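## Task

Take the 96-well plate out of plate nest N1 and place it inside the yellow bin marked RECYCLE, one of three look-alike bins. At the finish all three bins must stand upright, the plate must stay in the bin with no help from the robot, and the gripper must have released it and withdrawn.

## Robot and tools

ROBOT. Two 7-joint arms, left_arm and right_arm, each ending in a two-finger parallel gripper, are fixed to one vertical column behind the near table edge. The robot looks roughly along +x but may be rotated slightly about the column. Identical joint values on the two arms produce mirrored postures. The idle arm may be parked aside. Never let the arms collide or shove each other.

FRAME. All positions share one scene frame in metres: z = 0 at the table top, +z up; origin 0.07 m behind the centre of the near table edge; +x reaches out across the table; +y is toward left_arm (the robot's own left). Arm names have nothing to do with image left or right. Reported hand positions can be inaccurate, worse at long reach, and the same angles may place the two hands differently.

GRIPPER. Fingers extend along the gripper's +z axis and close along its y axis. end_effector_position is the point between the pads when shut, under 1 cm behind the tips; closing pushes the tips about 17 mm further along +z.

ROW FORMAT. Every row has 16 numbers in [-1, 1], always for both arms: left_arm's 7 joints then its opening, then right_arm's 7 joints then its opening. Joint order: shoulder pitch, shoulder roll, upper arm roll, elbow, forearm roll, wrist pitch, wrist yaw. Joint entries are scaled offsets, not poses: 1.0 equals 0.9738 rad (shoulder pitch), 0.9684 (shoulder roll), 1.598 (upper arm roll), 1.604 (elbow), 3.238 (forearm roll), 3.249 (wrist pitch and wrist yaw). The opening entry is absolute: +1 fully open (pad gap 0.145 m), -1 shut; a full close needs at least roughly 0.5 s.

JOINT RANGES (rad, column order). left_arm: -1.396 to 2.000, -0.175 to 2.000, -1.571 to 1.571, 0.000 to 2.443, -1.571 to 1.571, -0.785 to 0.785, -1.571 to 1.571. right_arm: same except shoulder pitch -1.300 to 2.000. True ends may sit up to 0.017 rad either side. Asking a joint more than 0.017 rad outward beyond a stated end (judged from that action's starting angles) rejects the action for both arms; if the first action of a call fails this, or any action is malformed, nothing in the call runs. Requests beyond the true end are clipped there and reported as "joint sent to its limit"; no such line does not prove more room exists.

execute_actions(actions): a list of actions, each a list of up to 15 rows; each row lasts one 1/30 s step, and a short action repeats its final row to fill 15 steps (0.5 s). Offsets in every row of an action count from the angles at that action's start, not from the previous row; for the first action, from the most recent reported angles. An empty list only returns state and images.

SPEED CAPS. Per step, a joint's target may lead its measured angle by at most 0.0738 (shoulder pitch), 0.0684 (shoulder roll), 0.113 (upper arm roll), 0.119 (elbow), 0.403 (forearm roll), 0.414 (wrist pitch, wrist yaw) rad, and targets are pulled back if they would put the hand over 70 mm from its measured spot. Large motions span several actions; re-send whatever remains unfinished.

move(target, speed, blocking): target is one 16-number row of offsets from the Joint positions in the latest result that listed them. All joints travel in sync for 0.5 to 10 s (cut off at 10 s); speed, 0.01 to 2 rad/s, default 0.5, caps the joint with the longest travel. No obstacle or arm avoidance; hands far from a pivot move fast. Openings are applied at the start. Faster contact, or a target deeper beyond contact, pushes harder. blocking=false returns after 0.5 s; before new rows or moves, call wait or stop. The "move:" line gives the ending (done, off_target, moving, held, fault), limits=held or limits=none, and each arm's joint farthest from target. To keep a pressing arm's force, send offsets from its Joint positions to its Joint targets.

wait(seconds 0 to 10) lets time pass holding commands. stop() brakes a running move (needs room). zoom_image(camera, region [x0, y0, x1, y1], pixels, origin top-left, max 504 by 504) enlarges part of cam_high, cam_low, cam_left_wrist or cam_right_wrist (each 504x504). finished_scene(scene, 1 or 2) ends the scene irreversibly and reports success plus the next task.

RESULTS. State line: per arm, end_effector_position (m) and end_effector_quat_wxyz. Joint positions and Joint velocities: per arm, 7 joints (rad, rad/s) then pad gap (m, m/s). Joint targets: angles currently being driven to. grip_measured: measured opening on the command scale. "joint command not followed": a clearance check altered some joint targets. FAULT lines mean an arm stopped; MOTOR HOT warns at 85 °C, OVER-TEMPERATURE FAULT at 100 °C.

GRIPPING. To hold, keep commanding an opening well below grip_measured; the bigger the gap, the firmer the squeeze (about 10 N per pad, objects up to about 11 cm). Snapping shut fast can overpress and spring the fingers open. Holding loads heats motors, even while idle.

AVOID. The simulation keeps running while you think, holding the last command. Occasional tugs on held parts or pushes on loose items may occur. Do not knock anything off the table (ends the scene), drop, slam or shove hard, or tip bins. Finish with the plate wholly inside the bin, fingers open, hand withdrawn.

Each tool is called after "Call:" in YAML: its name, and indented under it one key for each argument.

## Session

I'll start by looking at the current state.

Call:
execute_actions:
  actions: []

Scene clock: 0.00 s.
left_arm: end_effector_position=(+0.0733, +0.6080, +0.1287) grip_measured=+1.00 end_effector_quat_wxyz=(+0.481, -0.449, +0.696, +0.287) | right_arm: end_effector_position=(+0.1217, -0.2969, +0.2098) grip_measured=+1.00 end_effector_quat_wxyz=(+0.326, +0.330, +0.592, +0.659)
Joint positions: left_arm=[-0.129  1.123 -1.431  0.537 -0.148  0.611 -0.316  0.145] | right_arm=[-0.699  1.055 -0.2    1.239 -1.172 -0.533 -1.342  0.145]
Joint velocities: left_arm=[ 0.033 -0.055 -0.002  0.017  0.051  0.051 -0.007 -0.   ] | right_arm=[ 0.077 -0.077 -0.017  0.007 -0.081  0.066  0.066 -0.   ]
Joint targets: left_arm=[-0.129 1.123 -1.431 0.537 -0.148 0.611 -0.316] | right_arm=[-0.699 1.055 -0.200 1.239 -1.172 -0.533 -1.342]

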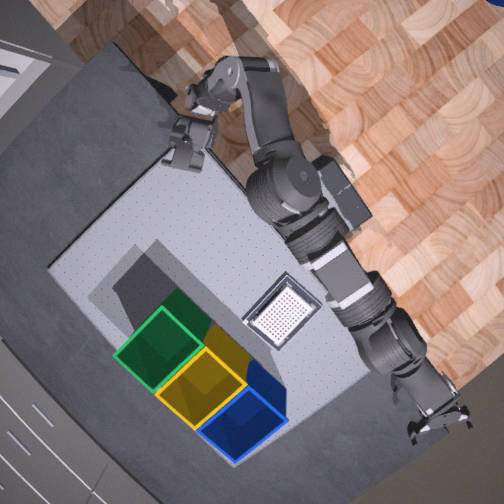

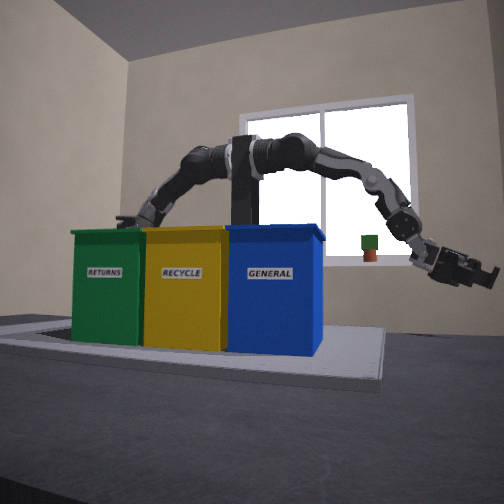

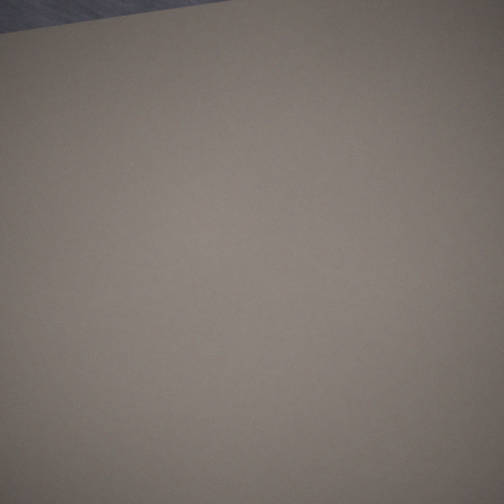

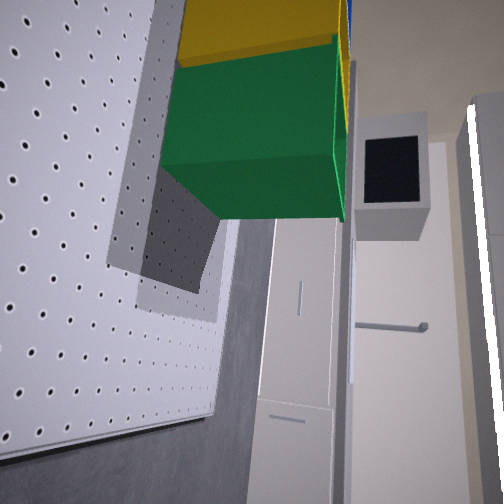

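Call:
zoom_image:
  camera: "cam_high"
  region: [230, 260, 340, 370]

Call:
zoom_image:
  camera: "cam_high"
  region: [100, 270, 300, 470]

Call:
zoom_image:
  camera: "cam_high"
  region: [140, 40, 400, 300]

Region (230, 260, 340, 370) of cam_high's 504x504 image, scaled by 4.582, with more detail than that image has.

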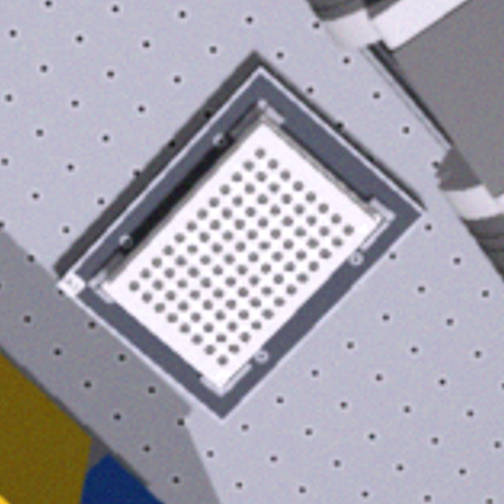

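Region (100, 270, 300, 470) of cam_high's 504x504 image, scaled by 2.520, with more detail than that image has.

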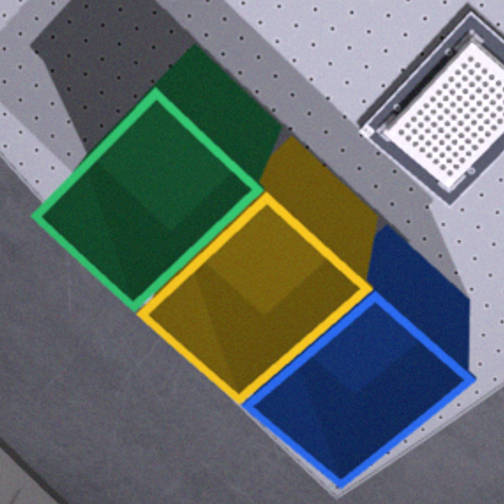

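Region (140, 40, 400, 300) of cam_high's 504x504 image, scaled by 1.938, with more detail than that image has.

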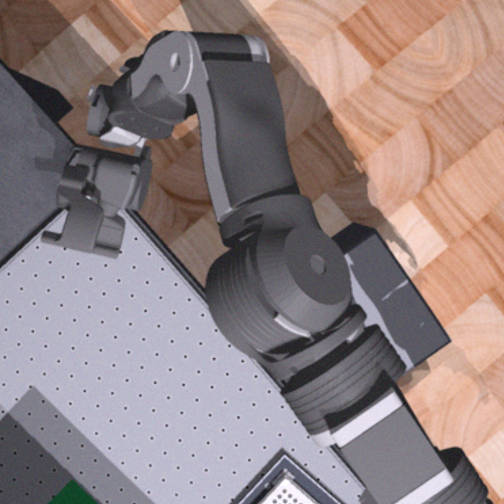

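Call:
zoom_image:
  camera: "cam_high"
  region: [30, 130, 230, 330]

Call:
zoom_image:
  camera: "cam_high"
  region: [220, 290, 490, 490]

Call:
zoom_image:
  camera: "cam_low"
  region: [0, 180, 400, 400]

Region (30, 130, 230, 330) of cam_high's 504x504 image, scaled by 2.520, with more detail than that image has.

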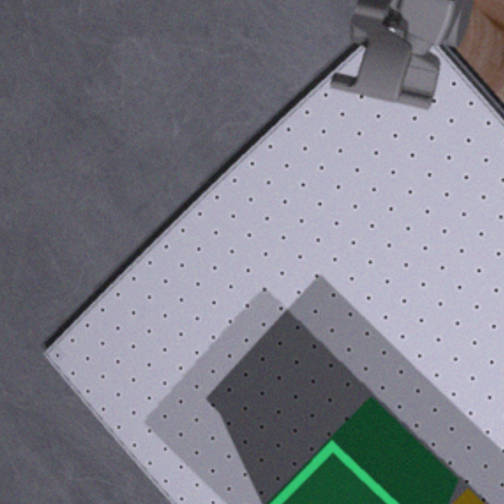

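Region (220, 290, 490, 490) of cam_high's 504x504 image, scaled by 1.867, with more detail than that image has; it fills the top 373 rows of this view, and the rest is white.

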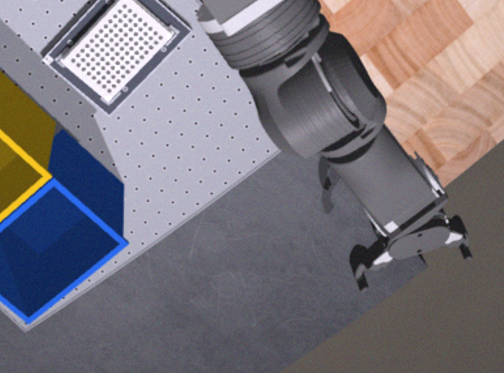

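Region (0, 180, 400, 400) of cam_low's 504x504 image, scaled by 1.260, with more detail than that image has; it fills the top 277 rows of this view, and the rest is white.

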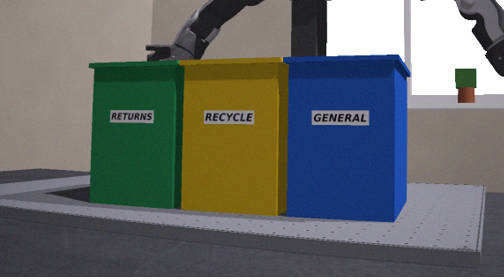

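Call:
zoom_image:
  camera: "cam_high"
  region: [150, 120, 270, 240]

Call:
zoom_image:
  camera: "cam_high"
  region: [270, 290, 390, 410]

Call:
zoom_image:
  camera: "cam_high"
  region: [40, 200, 160, 320]

Region (150, 120, 270, 240) of cam_high's 504x504 image, scaled by 4.200, with more detail than that image has.

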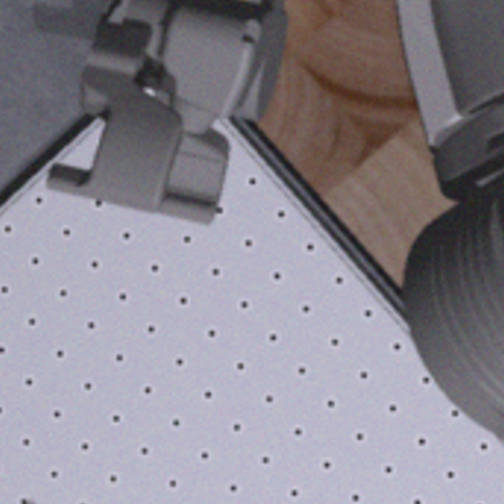

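Region (270, 290, 390, 410) of cam_high's 504x504 image, scaled by 4.200, with more detail than that image has.

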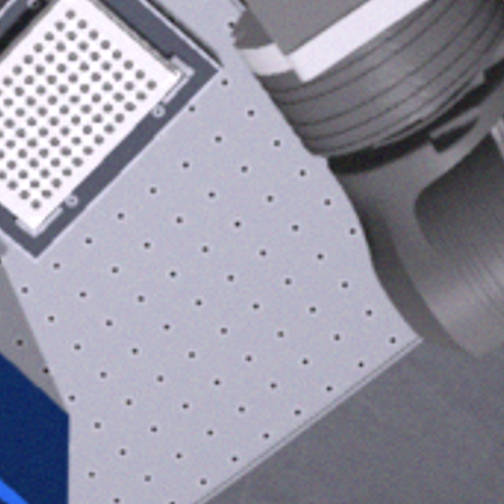

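Region (40, 200, 160, 320) of cam_high's 504x504 image, scaled by 4.200, with more detail than that image has.

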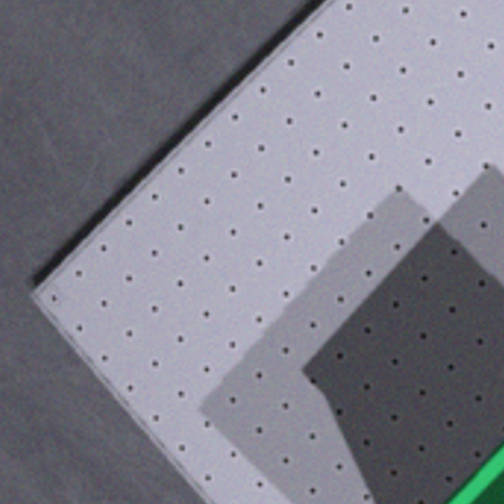

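Call:
zoom_image:
  camera: "cam_high"
  region: [200, 380, 320, 500]

Call:
zoom_image:
  camera: "cam_high"
  region: [100, 280, 220, 400]

Call:
zoom_image:
  camera: "cam_high"
  region: [145, 310, 265, 430]

Region (200, 380, 320, 500) of cam_high's 504x504 image, scaled by 4.200, with more detail than that image has.

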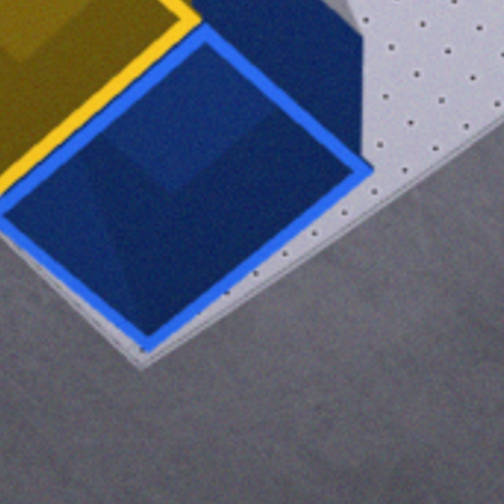

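Region (100, 280, 220, 400) of cam_high's 504x504 image, scaled by 4.200, with more detail than that image has.

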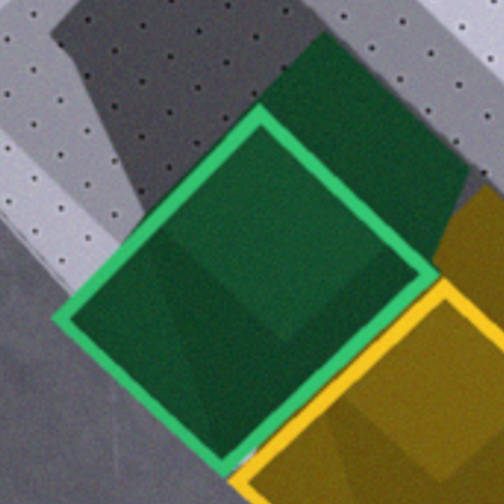

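Region (145, 310, 265, 430) of cam_high's 504x504 image, scaled by 4.200, with more detail than that image has.

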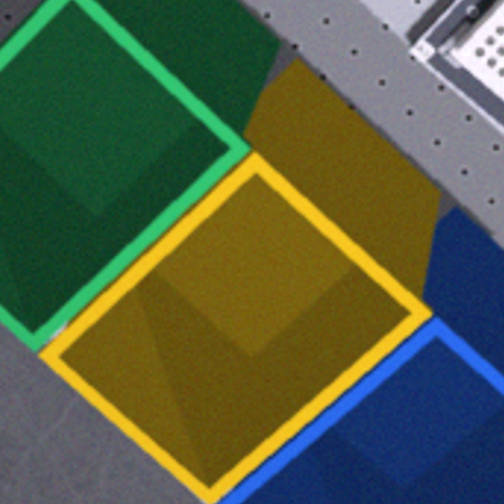

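Call:
zoom_image:
  camera: "cam_low"
  region: [380, 190, 504, 314]

Call:
zoom_image:
  camera: "cam_high"
  region: [370, 350, 490, 470]

Call:
zoom_image:
  camera: "cam_high"
  region: [240, 270, 325, 355]

Region (380, 190, 504, 314) of cam_low's 504x504 image, scaled by 4.065, with more detail than that image has.

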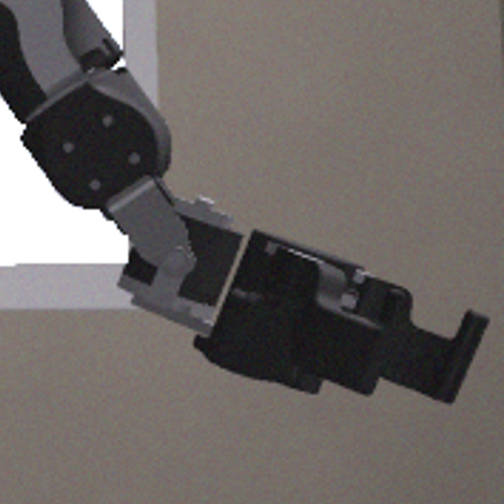

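Region (370, 350, 490, 470) of cam_high's 504x504 image, scaled by 4.200, with more detail than that image has.

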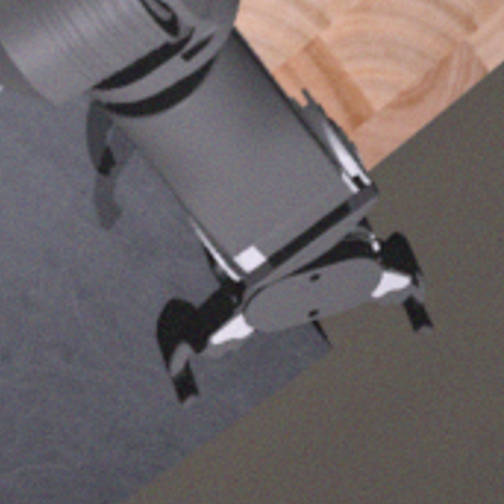

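Region (240, 270, 325, 355) of cam_high's 504x504 image, scaled by 5.929, with more detail than that image has.

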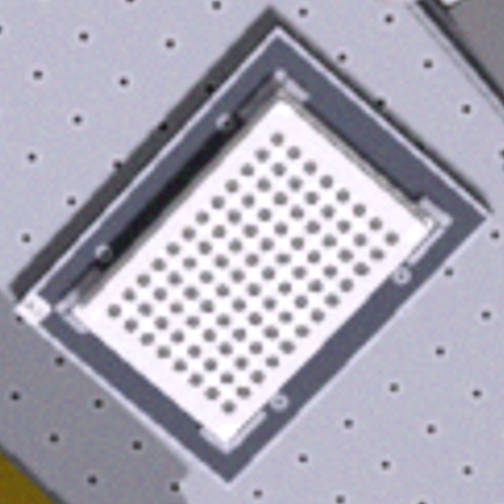

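Call:
move:
  target: [0.0606,-0.024,0.614,0.6315,-0.3465,-0.0034,0.525,1, 0,0,0,0,0,0,0,1]
  speed: 1.2

Scene clock: 11.30 s.
left_arm: end_effector_position=(+0.2012, +0.4196, +0.1596) grip_measured=+1.00 end_effector_quat_wxyz=(-0.325, +0.652, -0.630, -0.269) | right_arm: end_effector_position=(+0.1217, -0.2969, +0.2098) grip_measured=+1.00 end_effector_quat_wxyz=(+0.326, +0.330, +0.592, +0.659)
Joint positions: left_arm=[-0.069  1.104 -0.452  1.549 -1.269  0.603  1.384  0.145] | right_arm=[-0.699  1.055 -0.2    1.239 -1.172 -0.533 -1.342  0.145]
Joint velocities: left_arm=[-0.055 -0.011 -0.012  0.032 -0.022 -0.022  0.081  0.   ] | right_arm=[-0.077 -0.055  0.002 -0.012 -0.007 -0.007  0.022  0.   ]
Joint targets: left_arm=[-0.070 1.100 -0.450 1.549 -1.270 0.600 1.390] | right_arm=[-0.699 1.055 -0.200 1.239 -1.172 -0.533 -1.342]
move: done; limits=none; left_arm: farthest joint: the wrist yaw, 0.006 radians from its target (1.706 radians at the start); right_arm: farthest joint: the shoulder pitch, 0.000 radians from its target (0.000 radians at the start)

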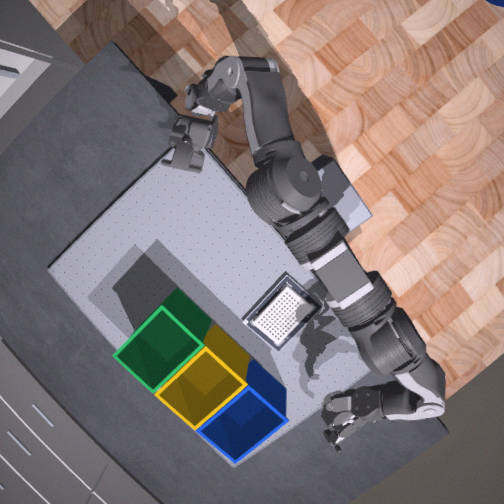

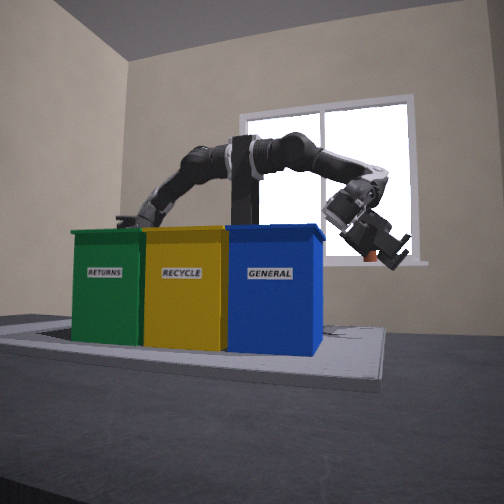

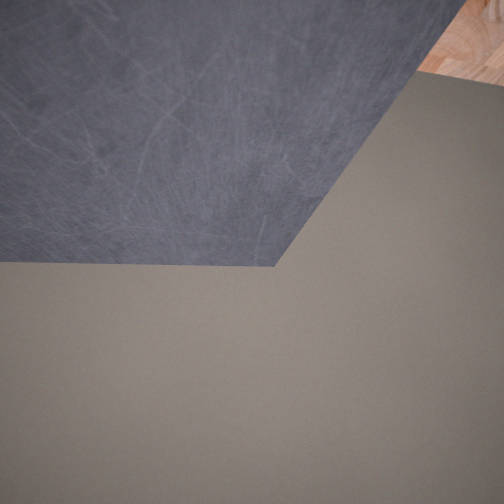

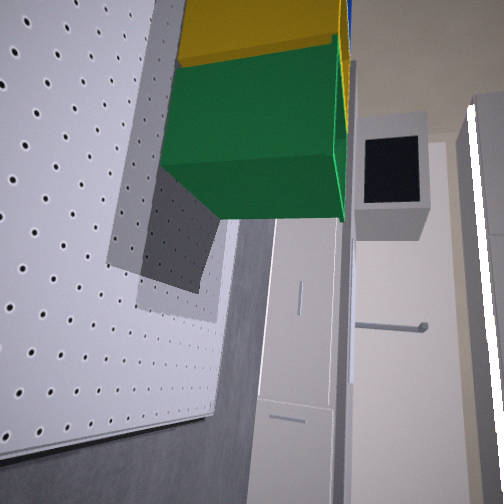

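Call:
move:
  target: [0.0575,-0.9147,0.0368,-0.0132,-0.0032,-0.0030,0.0065,1, 0,0,0,0,0,0,0,1]
  speed: 0.8

Scene clock: 13.57 s.
left_arm: end_effector_position=(+0.1899, +0.1043, +0.0551) grip_measured=+1.00 end_effector_quat_wxyz=(-0.001, +0.752, -0.659, +0.003) | right_arm: end_effector_position=(+0.1217, -0.2969, +0.2098) grip_measured=+1.00 end_effector_quat_wxyz=(+0.326, +0.330, +0.592, +0.659)
Joint positions: left_arm=[-0.014  0.217 -0.396  1.532 -1.278  0.596  1.4    0.145] | right_arm=[-0.699  1.055 -0.2    1.239 -1.172 -0.533 -1.342  0.145]
Joint velocities: left_arm=[-0.011 -0.033 -0.012  0.007 -0.022 -0.037 -0.022  0.   ] | right_arm=[-0.055 -0.033  0.007 -0.002  0.007  0.095 -0.007 -0.   ]
Joint targets: left_arm=[-0.013 0.218 -0.394 1.528 -1.279 0.593 1.405] | right_arm=[-0.699 1.055 -0.200 1.239 -1.172 -0.533 -1.342]
move: done; limits=none; left_arm: farthest joint: the wrist yaw, 0.005 radians from its target (0.021 radians at the start); right_arm: farthest joint: the shoulder pitch, 0.000 radians from its target (0.000 radians at the start)

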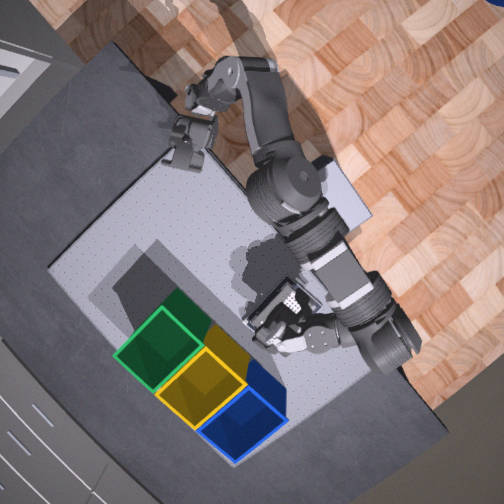

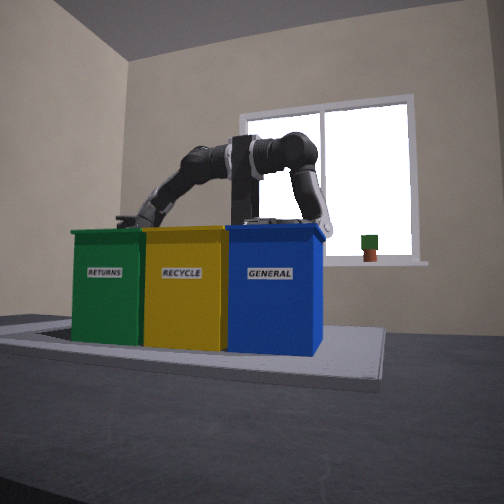

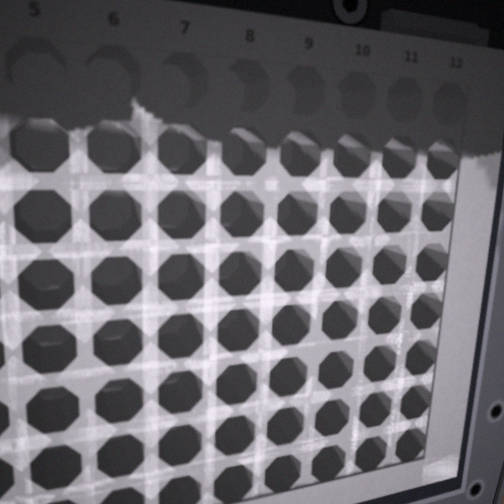

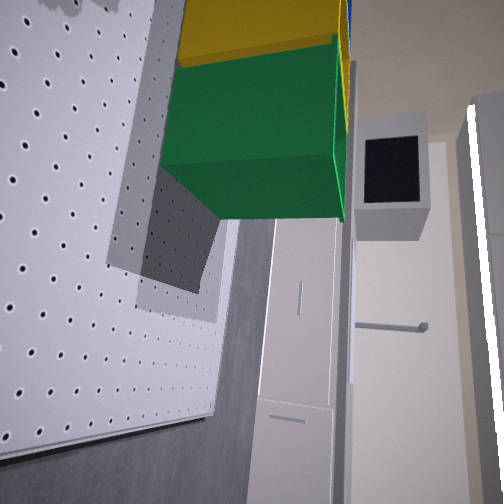

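Call:
zoom_image:
  camera: "cam_high"
  region: [235, 265, 355, 385]

Call:
zoom_image:
  camera: "cam_low"
  region: [220, 130, 360, 270]

Region (235, 265, 355, 385) of cam_high's 504x504 image, scaled by 4.200, with more detail than that image has.

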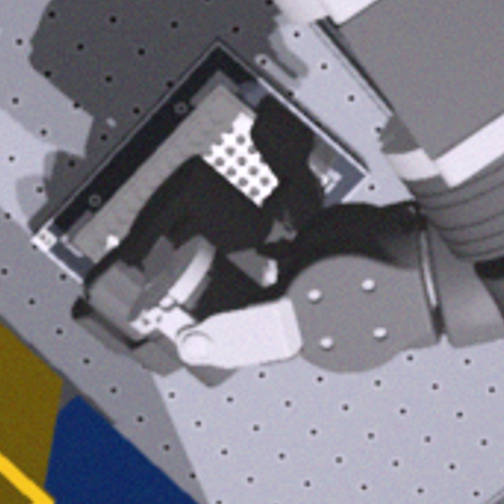

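Region (220, 130, 360, 270) of cam_low's 504x504 image, scaled by 3.600, with more detail than that image has.

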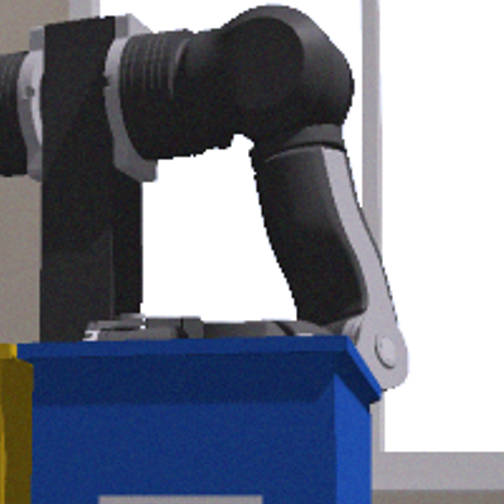

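Call:
zoom_image:
  camera: "cam_high"
  region: [270, 270, 330, 330]

Call:
zoom_image:
  camera: "cam_high"
  region: [238, 300, 298, 360]

Region (270, 270, 330, 330) of cam_high's 504x504 image, scaled by 8.400, with more detail than that image has.

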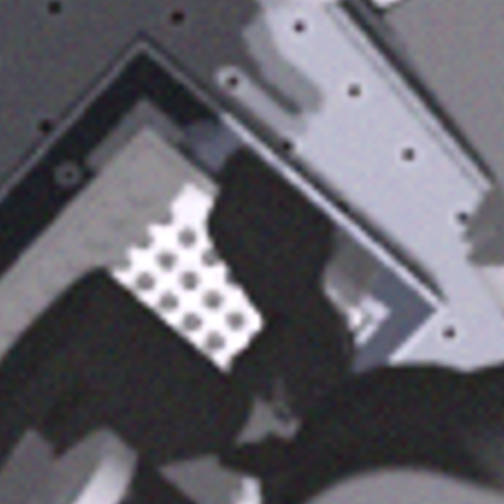

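Region (238, 300, 298, 360) of cam_high's 504x504 image, scaled by 8.400, with more detail than that image has.

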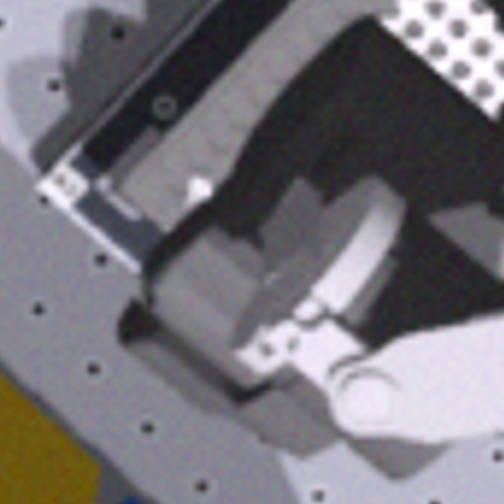

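Call:
zoom_image:
  camera: "cam_left_wrist"
  region: [300, 0, 504, 204]

Call:
zoom_image:
  camera: "cam_left_wrist"
  region: [300, 300, 504, 504]

Region (300, 0, 504, 204) of cam_left_wrist's 504x504 image, scaled by 2.471, with more detail than that image has.

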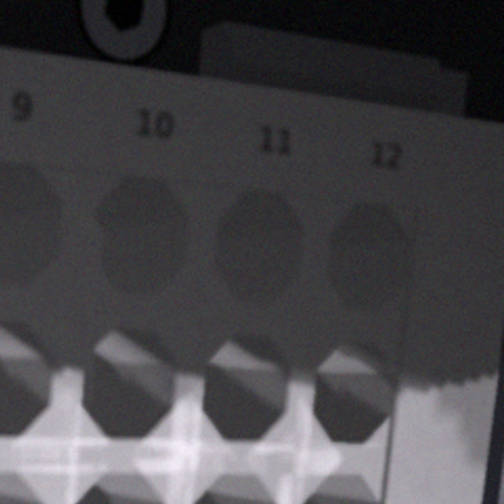

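Region (300, 300, 504, 504) of cam_left_wrist's 504x504 image, scaled by 2.471, with more detail than that image has.

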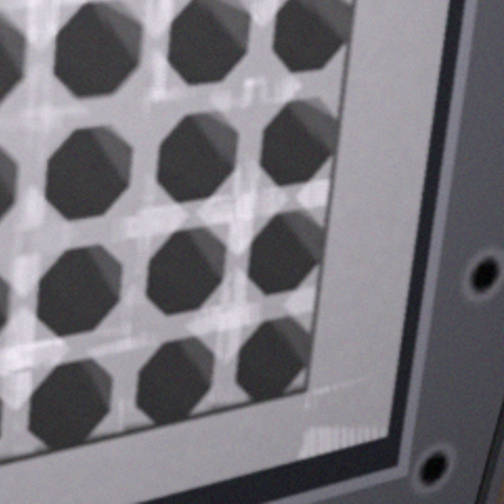

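Call:
execute_actions:
  actions:
    - [[0.001,0.001,0.001,-0.0025,0,-0.001,0.0015,-0.7, 0,0,0,0,0,0,0,1]]

Scene clock: 16.83 s.
left_arm: end_effector_position=(+0.1899, +0.1043, +0.0551) grip_measured=-0.70 end_effector_quat_wxyz=(-0.001, +0.752, -0.659, +0.003) | right_arm: end_effector_position=(+0.1217, -0.2969, +0.2098) grip_measured=+1.00 end_effector_quat_wxyz=(+0.326, +0.330, +0.592, +0.659)
Joint positions: left_arm=[-0.014  0.217 -0.396  1.532 -1.278  0.596  1.4    0.023] | right_arm=[-0.699  1.055 -0.2    1.239 -1.172 -0.533 -1.342  0.145]
Joint velocities: left_arm=[-0.033  0.011  0.007 -0.027  0.066 -0.037  0.022 -0.   ] | right_arm=[ 0.011  0.077  0.002 -0.002  0.066 -0.037  0.037  0.   ]
Joint targets: left_arm=[-0.013 0.218 -0.394 1.528 -1.278 0.593 1.405] | right_arm=[-0.699 1.055 -0.200 1.239 -1.172 -0.533 -1.342]

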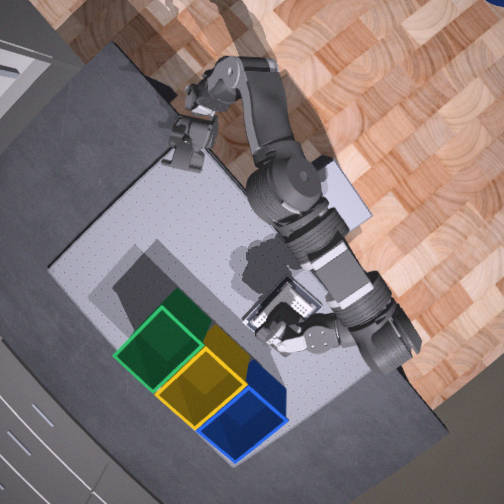

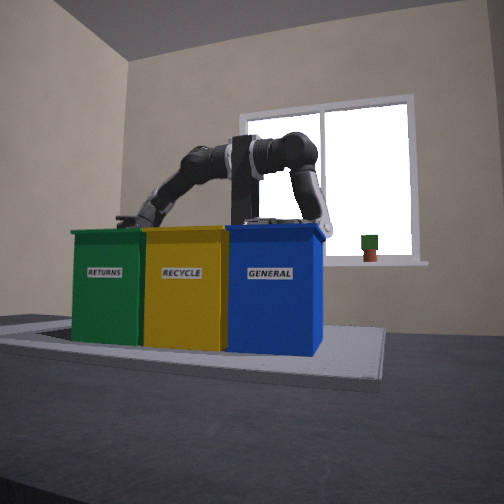

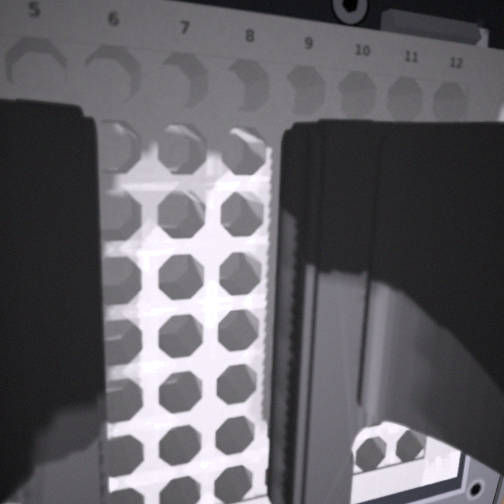

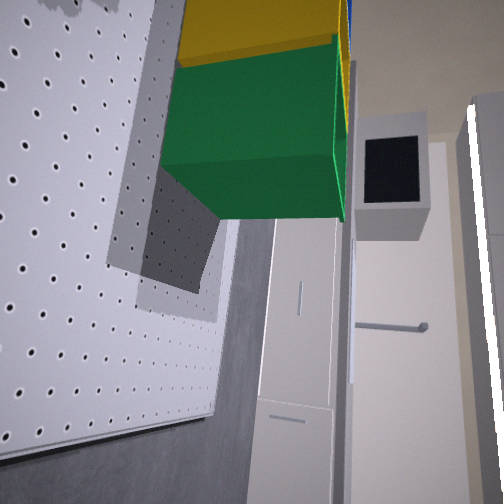

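Call:
zoom_image:
  camera: "cam_left_wrist"
  region: [0, 300, 320, 504]

Call:
zoom_image:
  camera: "cam_left_wrist"
  region: [60, 60, 340, 260]

Call:
zoom_image:
  camera: "cam_high"
  region: [240, 270, 330, 360]

Region (0, 300, 320, 504) of cam_left_wrist's 504x504 image, scaled by 1.575, with more detail than that image has; it fills the top 321 rows of this view, and the rest is white.

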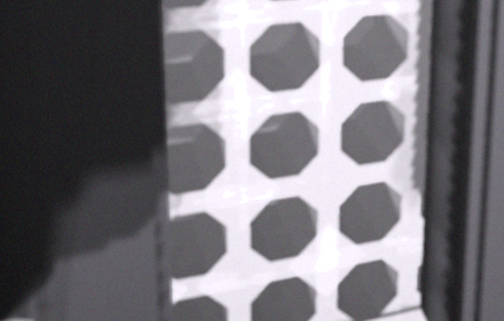

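Region (60, 60, 340, 260) of cam_left_wrist's 504x504 image, scaled by 1.800, with more detail than that image has; it fills the top 360 rows of this view, and the rest is white.

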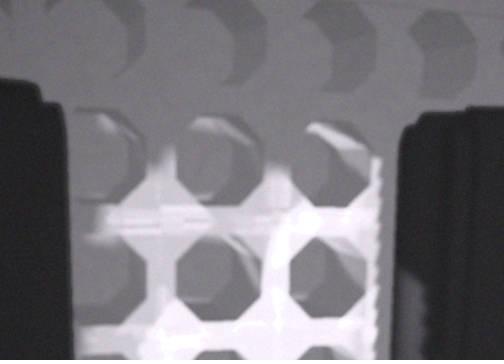

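Region (240, 270, 330, 360) of cam_high's 504x504 image, scaled by 5.600, with more detail than that image has.

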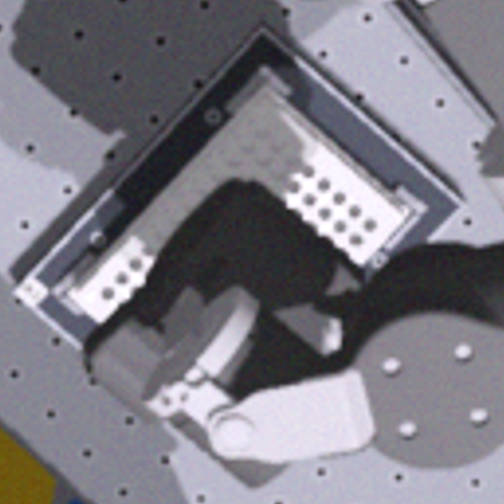

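Call:
zoom_image:
  camera: "cam_high"
  region: [150, 110, 220, 180]

Call:
zoom_image:
  camera: "cam_low"
  region: [100, 190, 180, 250]

Region (150, 110, 220, 180) of cam_high's 504x504 image, scaled by 7.200, with more detail than that image has.

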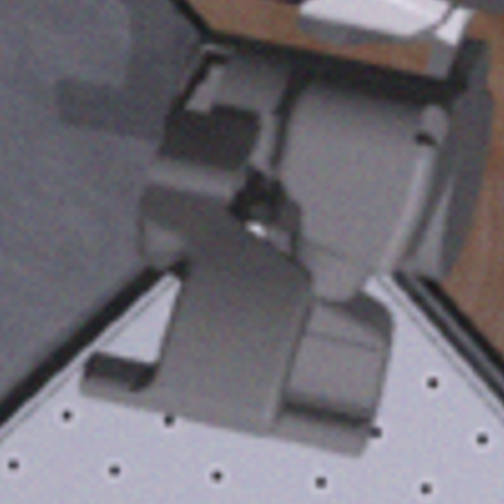

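Region (100, 190, 180, 250) of cam_low's 504x504 image, scaled by 6.300, with more detail than that image has; it fills the top 378 rows of this view, and the rest is white.

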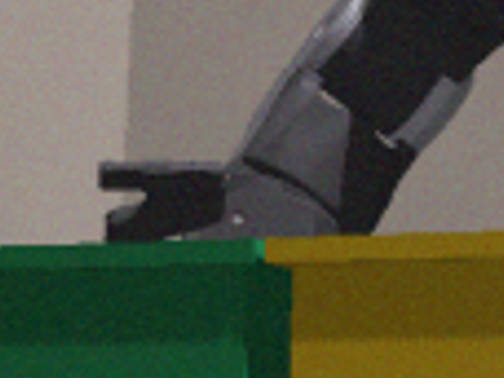

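Call:
move:
  target: [0.0421,-0.0397,-0.0017,-0.1213,0.0190,-0.0147,-0.0466,1, 0,0,0,0,0,0,0,1]
  speed: 0.18

Scene clock: 21.43 s.
left_arm: end_effector_position=(+0.1935, +0.1049, +0.0243) grip_measured=+1.00 end_effector_quat_wxyz=(+0.001, +0.753, -0.658, -0.002) | right_arm: end_effector_position=(+0.1217, -0.2969, +0.2098) grip_measured=+1.00 end_effector_quat_wxyz=(+0.326, +0.330, +0.592, +0.659)
Joint positions: left_arm=[ 0.025  0.18  -0.396  1.34  -1.218  0.551  1.254  0.145] | right_arm=[-0.699  1.055 -0.2    1.239 -1.172 -0.533 -1.342  0.145]
Joint velocities: left_arm=[-0.055 -0.055 -0.012 -0.012 -0.037  0.051 -0.066 -0.   ] | right_arm=[ 0.033  0.077  0.002 -0.012 -0.095 -0.11   0.051  0.   ]
Joint targets: left_arm=[0.027 0.179 -0.398 1.337 -1.216 0.548 1.248] | right_arm=[-0.699 1.055 -0.200 1.239 -1.172 -0.533 -1.342]
move: done; limits=none; left_arm: farthest joint: the wrist yaw, 0.006 radians from its target (0.151 radians at the start); right_arm: farthest joint: the shoulder pitch, 0.000 radians from its target (0.000 radians at the start)

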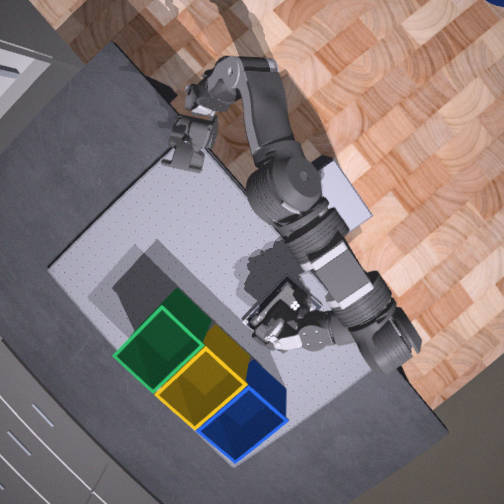

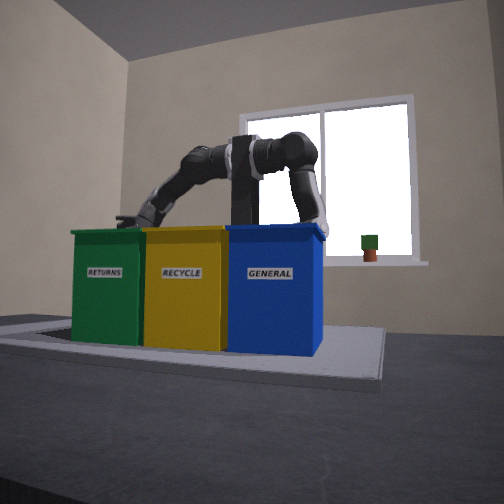

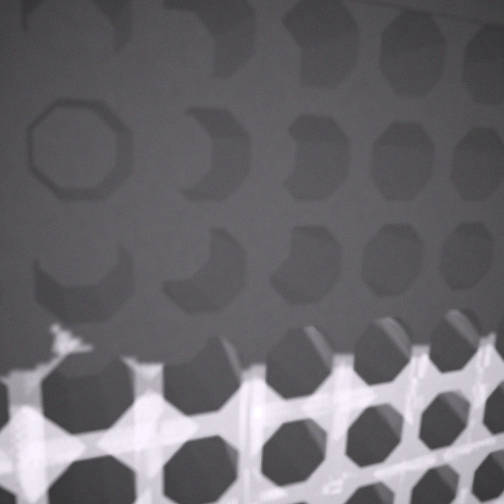

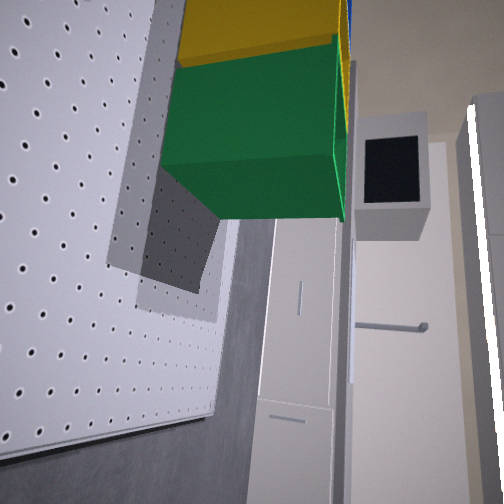

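Call:
zoom_image:
  camera: "cam_high"
  region: [270, 270, 330, 330]

Call:
zoom_image:
  camera: "cam_high"
  region: [238, 295, 298, 355]

Region (270, 270, 330, 330) of cam_high's 504x504 image, scaled by 8.400, with more detail than that image has.

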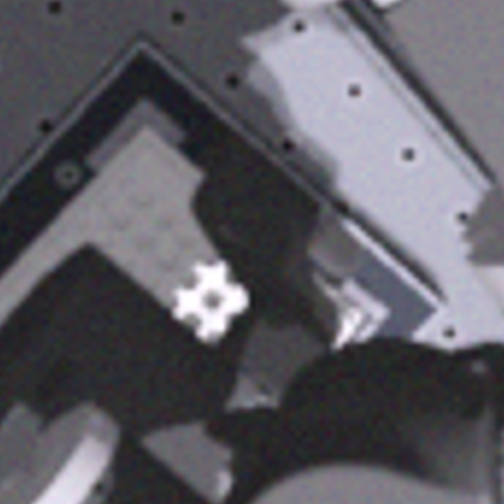

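Region (238, 295, 298, 355) of cam_high's 504x504 image, scaled by 8.400, with more detail than that image has.

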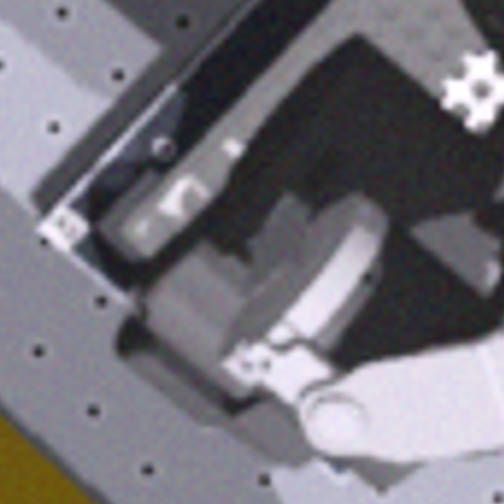

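Call:
execute_actions:
  actions:
    - [[0,-0.002,0,0,0,0,0,0.97, 0,0,0,0,0,0,0,1],[0,-0.004,0,0,0,0,0,0.94, 0,0,0,0,0,0,0,1],[0,-0.006,0,0,0,0,0,0.91, 0,0,0,0,0,0,0,1],[0,-0.0065,0,0,0,0,0,0.89, 0,0,0,0,0,0,0,1],[0,-0.0065,0,0,0,0,0,0.87, 0,0,0,0,0,0,0,1],[0,-0.0065,0,0,0,0,0,0.85, 0,0,0,0,0,0,0,1],[0,-0.0065,0,0,0,0,0,0.83, 0,0,0,0,0,0,0,1],[0,-0.0065,0,0,0,0,0,0.81, 0,0,0,0,0,0,0,1],[0,-0.0065,0,0,0,0,0,0.79, 0,0,0,0,0,0,0,1],[0,-0.0065,0,0,0,0,0,0.77, 0,0,0,0,0,0,0,1],[0,-0.0065,0,0,0,0,0,0.75, 0,0,0,0,0,0,0,1],[0,-0.0065,0,0,0,0,0,0.72, 0,0,0,0,0,0,0,1],[0,-0.0065,0,0,0,0,0,0.69, 0,0,0,0,0,0,0,1],[0,-0.0065,0,0,0,0,0,0.66, 0,0,0,0,0,0,0,1],[0,-0.0065,0,0,0,0,0,0.62, 0,0,0,0,0,0,0,1]]

Scene clock: 22.73 s.
left_arm: end_effector_position=(+0.1931, +0.1018, +0.0246) grip_measured=+0.73 end_effector_quat_wxyz=(+0.004, +0.753, -0.658, +0.000) | right_arm: end_effector_position=(+0.1217, -0.2969, +0.2098) grip_measured=+1.00 end_effector_quat_wxyz=(+0.326, +0.330, +0.592, +0.659)
Joint positions: left_arm=[ 0.025  0.173 -0.396  1.341 -1.218  0.551  1.255  0.127] | right_arm=[-0.699  1.055 -0.2    1.239 -1.172 -0.533 -1.342  0.145]
Joint velocities: left_arm=[ 0.033  0.077 -0.022 -0.007 -0.022  0.095  0.022  0.   ] | right_arm=[-0.077  0.077  0.002  0.002 -0.081 -0.022 -0.037  0.   ]
Joint targets: left_arm=[0.025 0.174 -0.396 1.341 -1.218 0.551 1.254] | right_arm=[-0.699 1.055 -0.200 1.239 -1.172 -0.533 -1.342]

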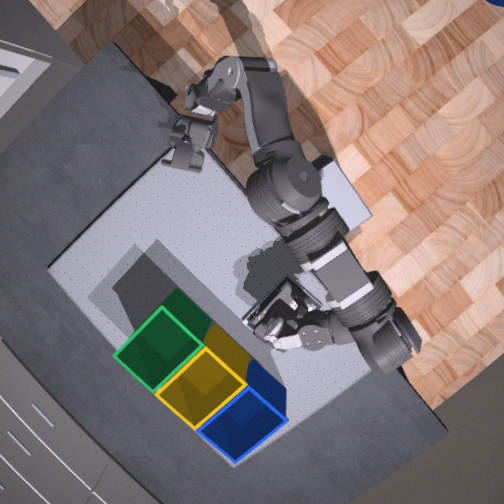

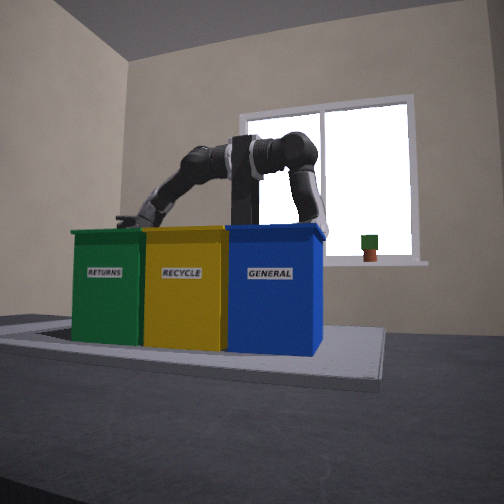

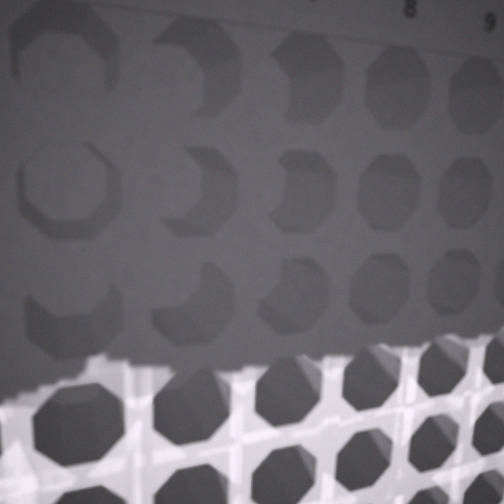

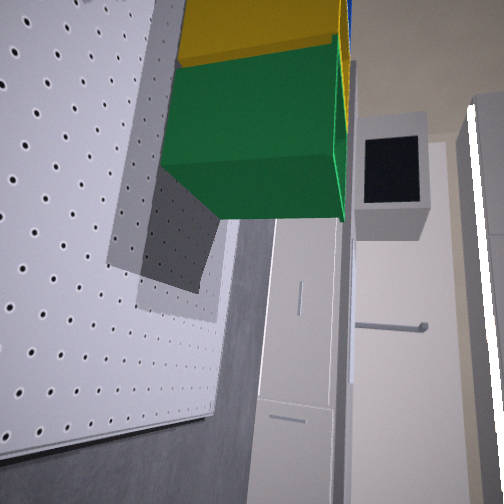

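Call:
execute_actions:
  actions: []

Call:
zoom_image:
  camera: "cam_high"
  region: [240, 270, 330, 360]

Scene clock: 28.93 s.
left_arm: end_effector_position=(+0.1931, +0.1018, +0.0246) grip_measured=+0.73 end_effector_quat_wxyz=(+0.004, +0.753, -0.658, +0.000) | right_arm: end_effector_position=(+0.1217, -0.2969, +0.2098) grip_measured=+1.00 end_effector_quat_wxyz=(+0.326, +0.330, +0.592, +0.659)
Joint positions: left_arm=[ 0.025  0.173 -0.396  1.341 -1.218  0.551  1.255  0.127] | right_arm=[-0.699  1.055 -0.2    1.239 -1.172 -0.533 -1.342  0.145]
Joint velocities: left_arm=[ 0.011 -0.099 -0.007 -0.012 -0.051 -0.022  0.051 -0.   ] | right_arm=[ 0.011 -0.055  0.002 -0.012 -0.037 -0.007  0.022  0.   ]
Joint targets: left_arm=[0.025 0.174 -0.396 1.341 -1.218 0.551 1.254] | right_arm=[-0.699 1.055 -0.200 1.239 -1.172 -0.533 -1.342]

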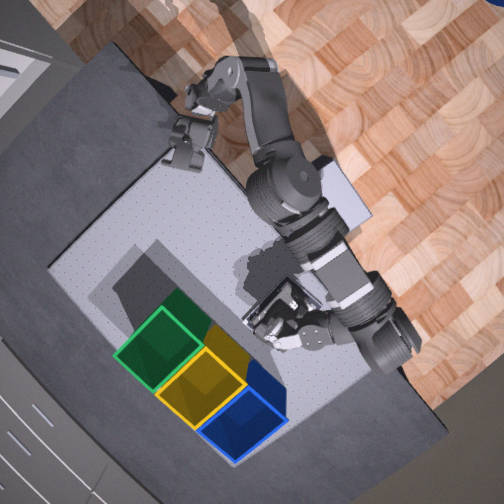

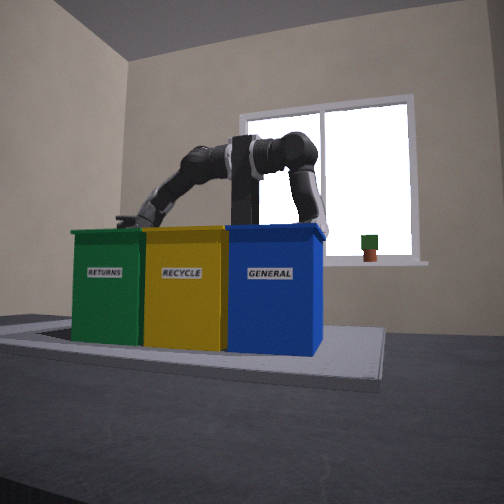

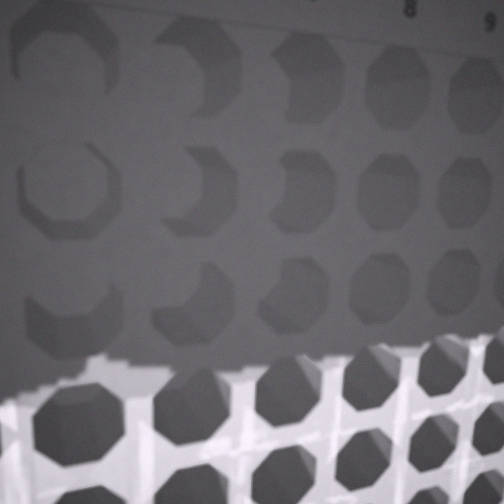

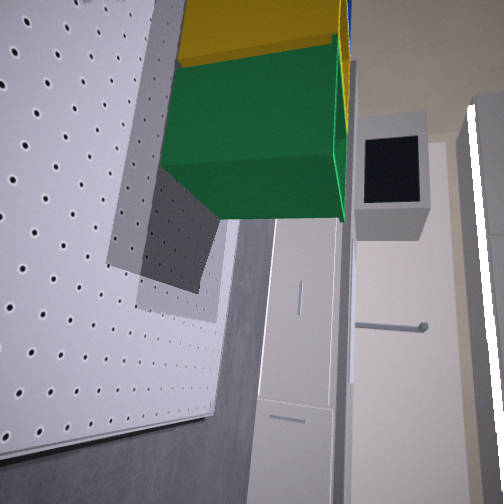

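Region (240, 270, 330, 360) of cam_high's 504x504 image, scaled by 5.600, with more detail than that image has.

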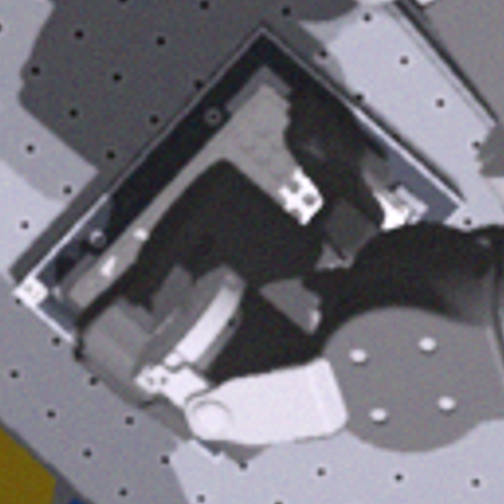

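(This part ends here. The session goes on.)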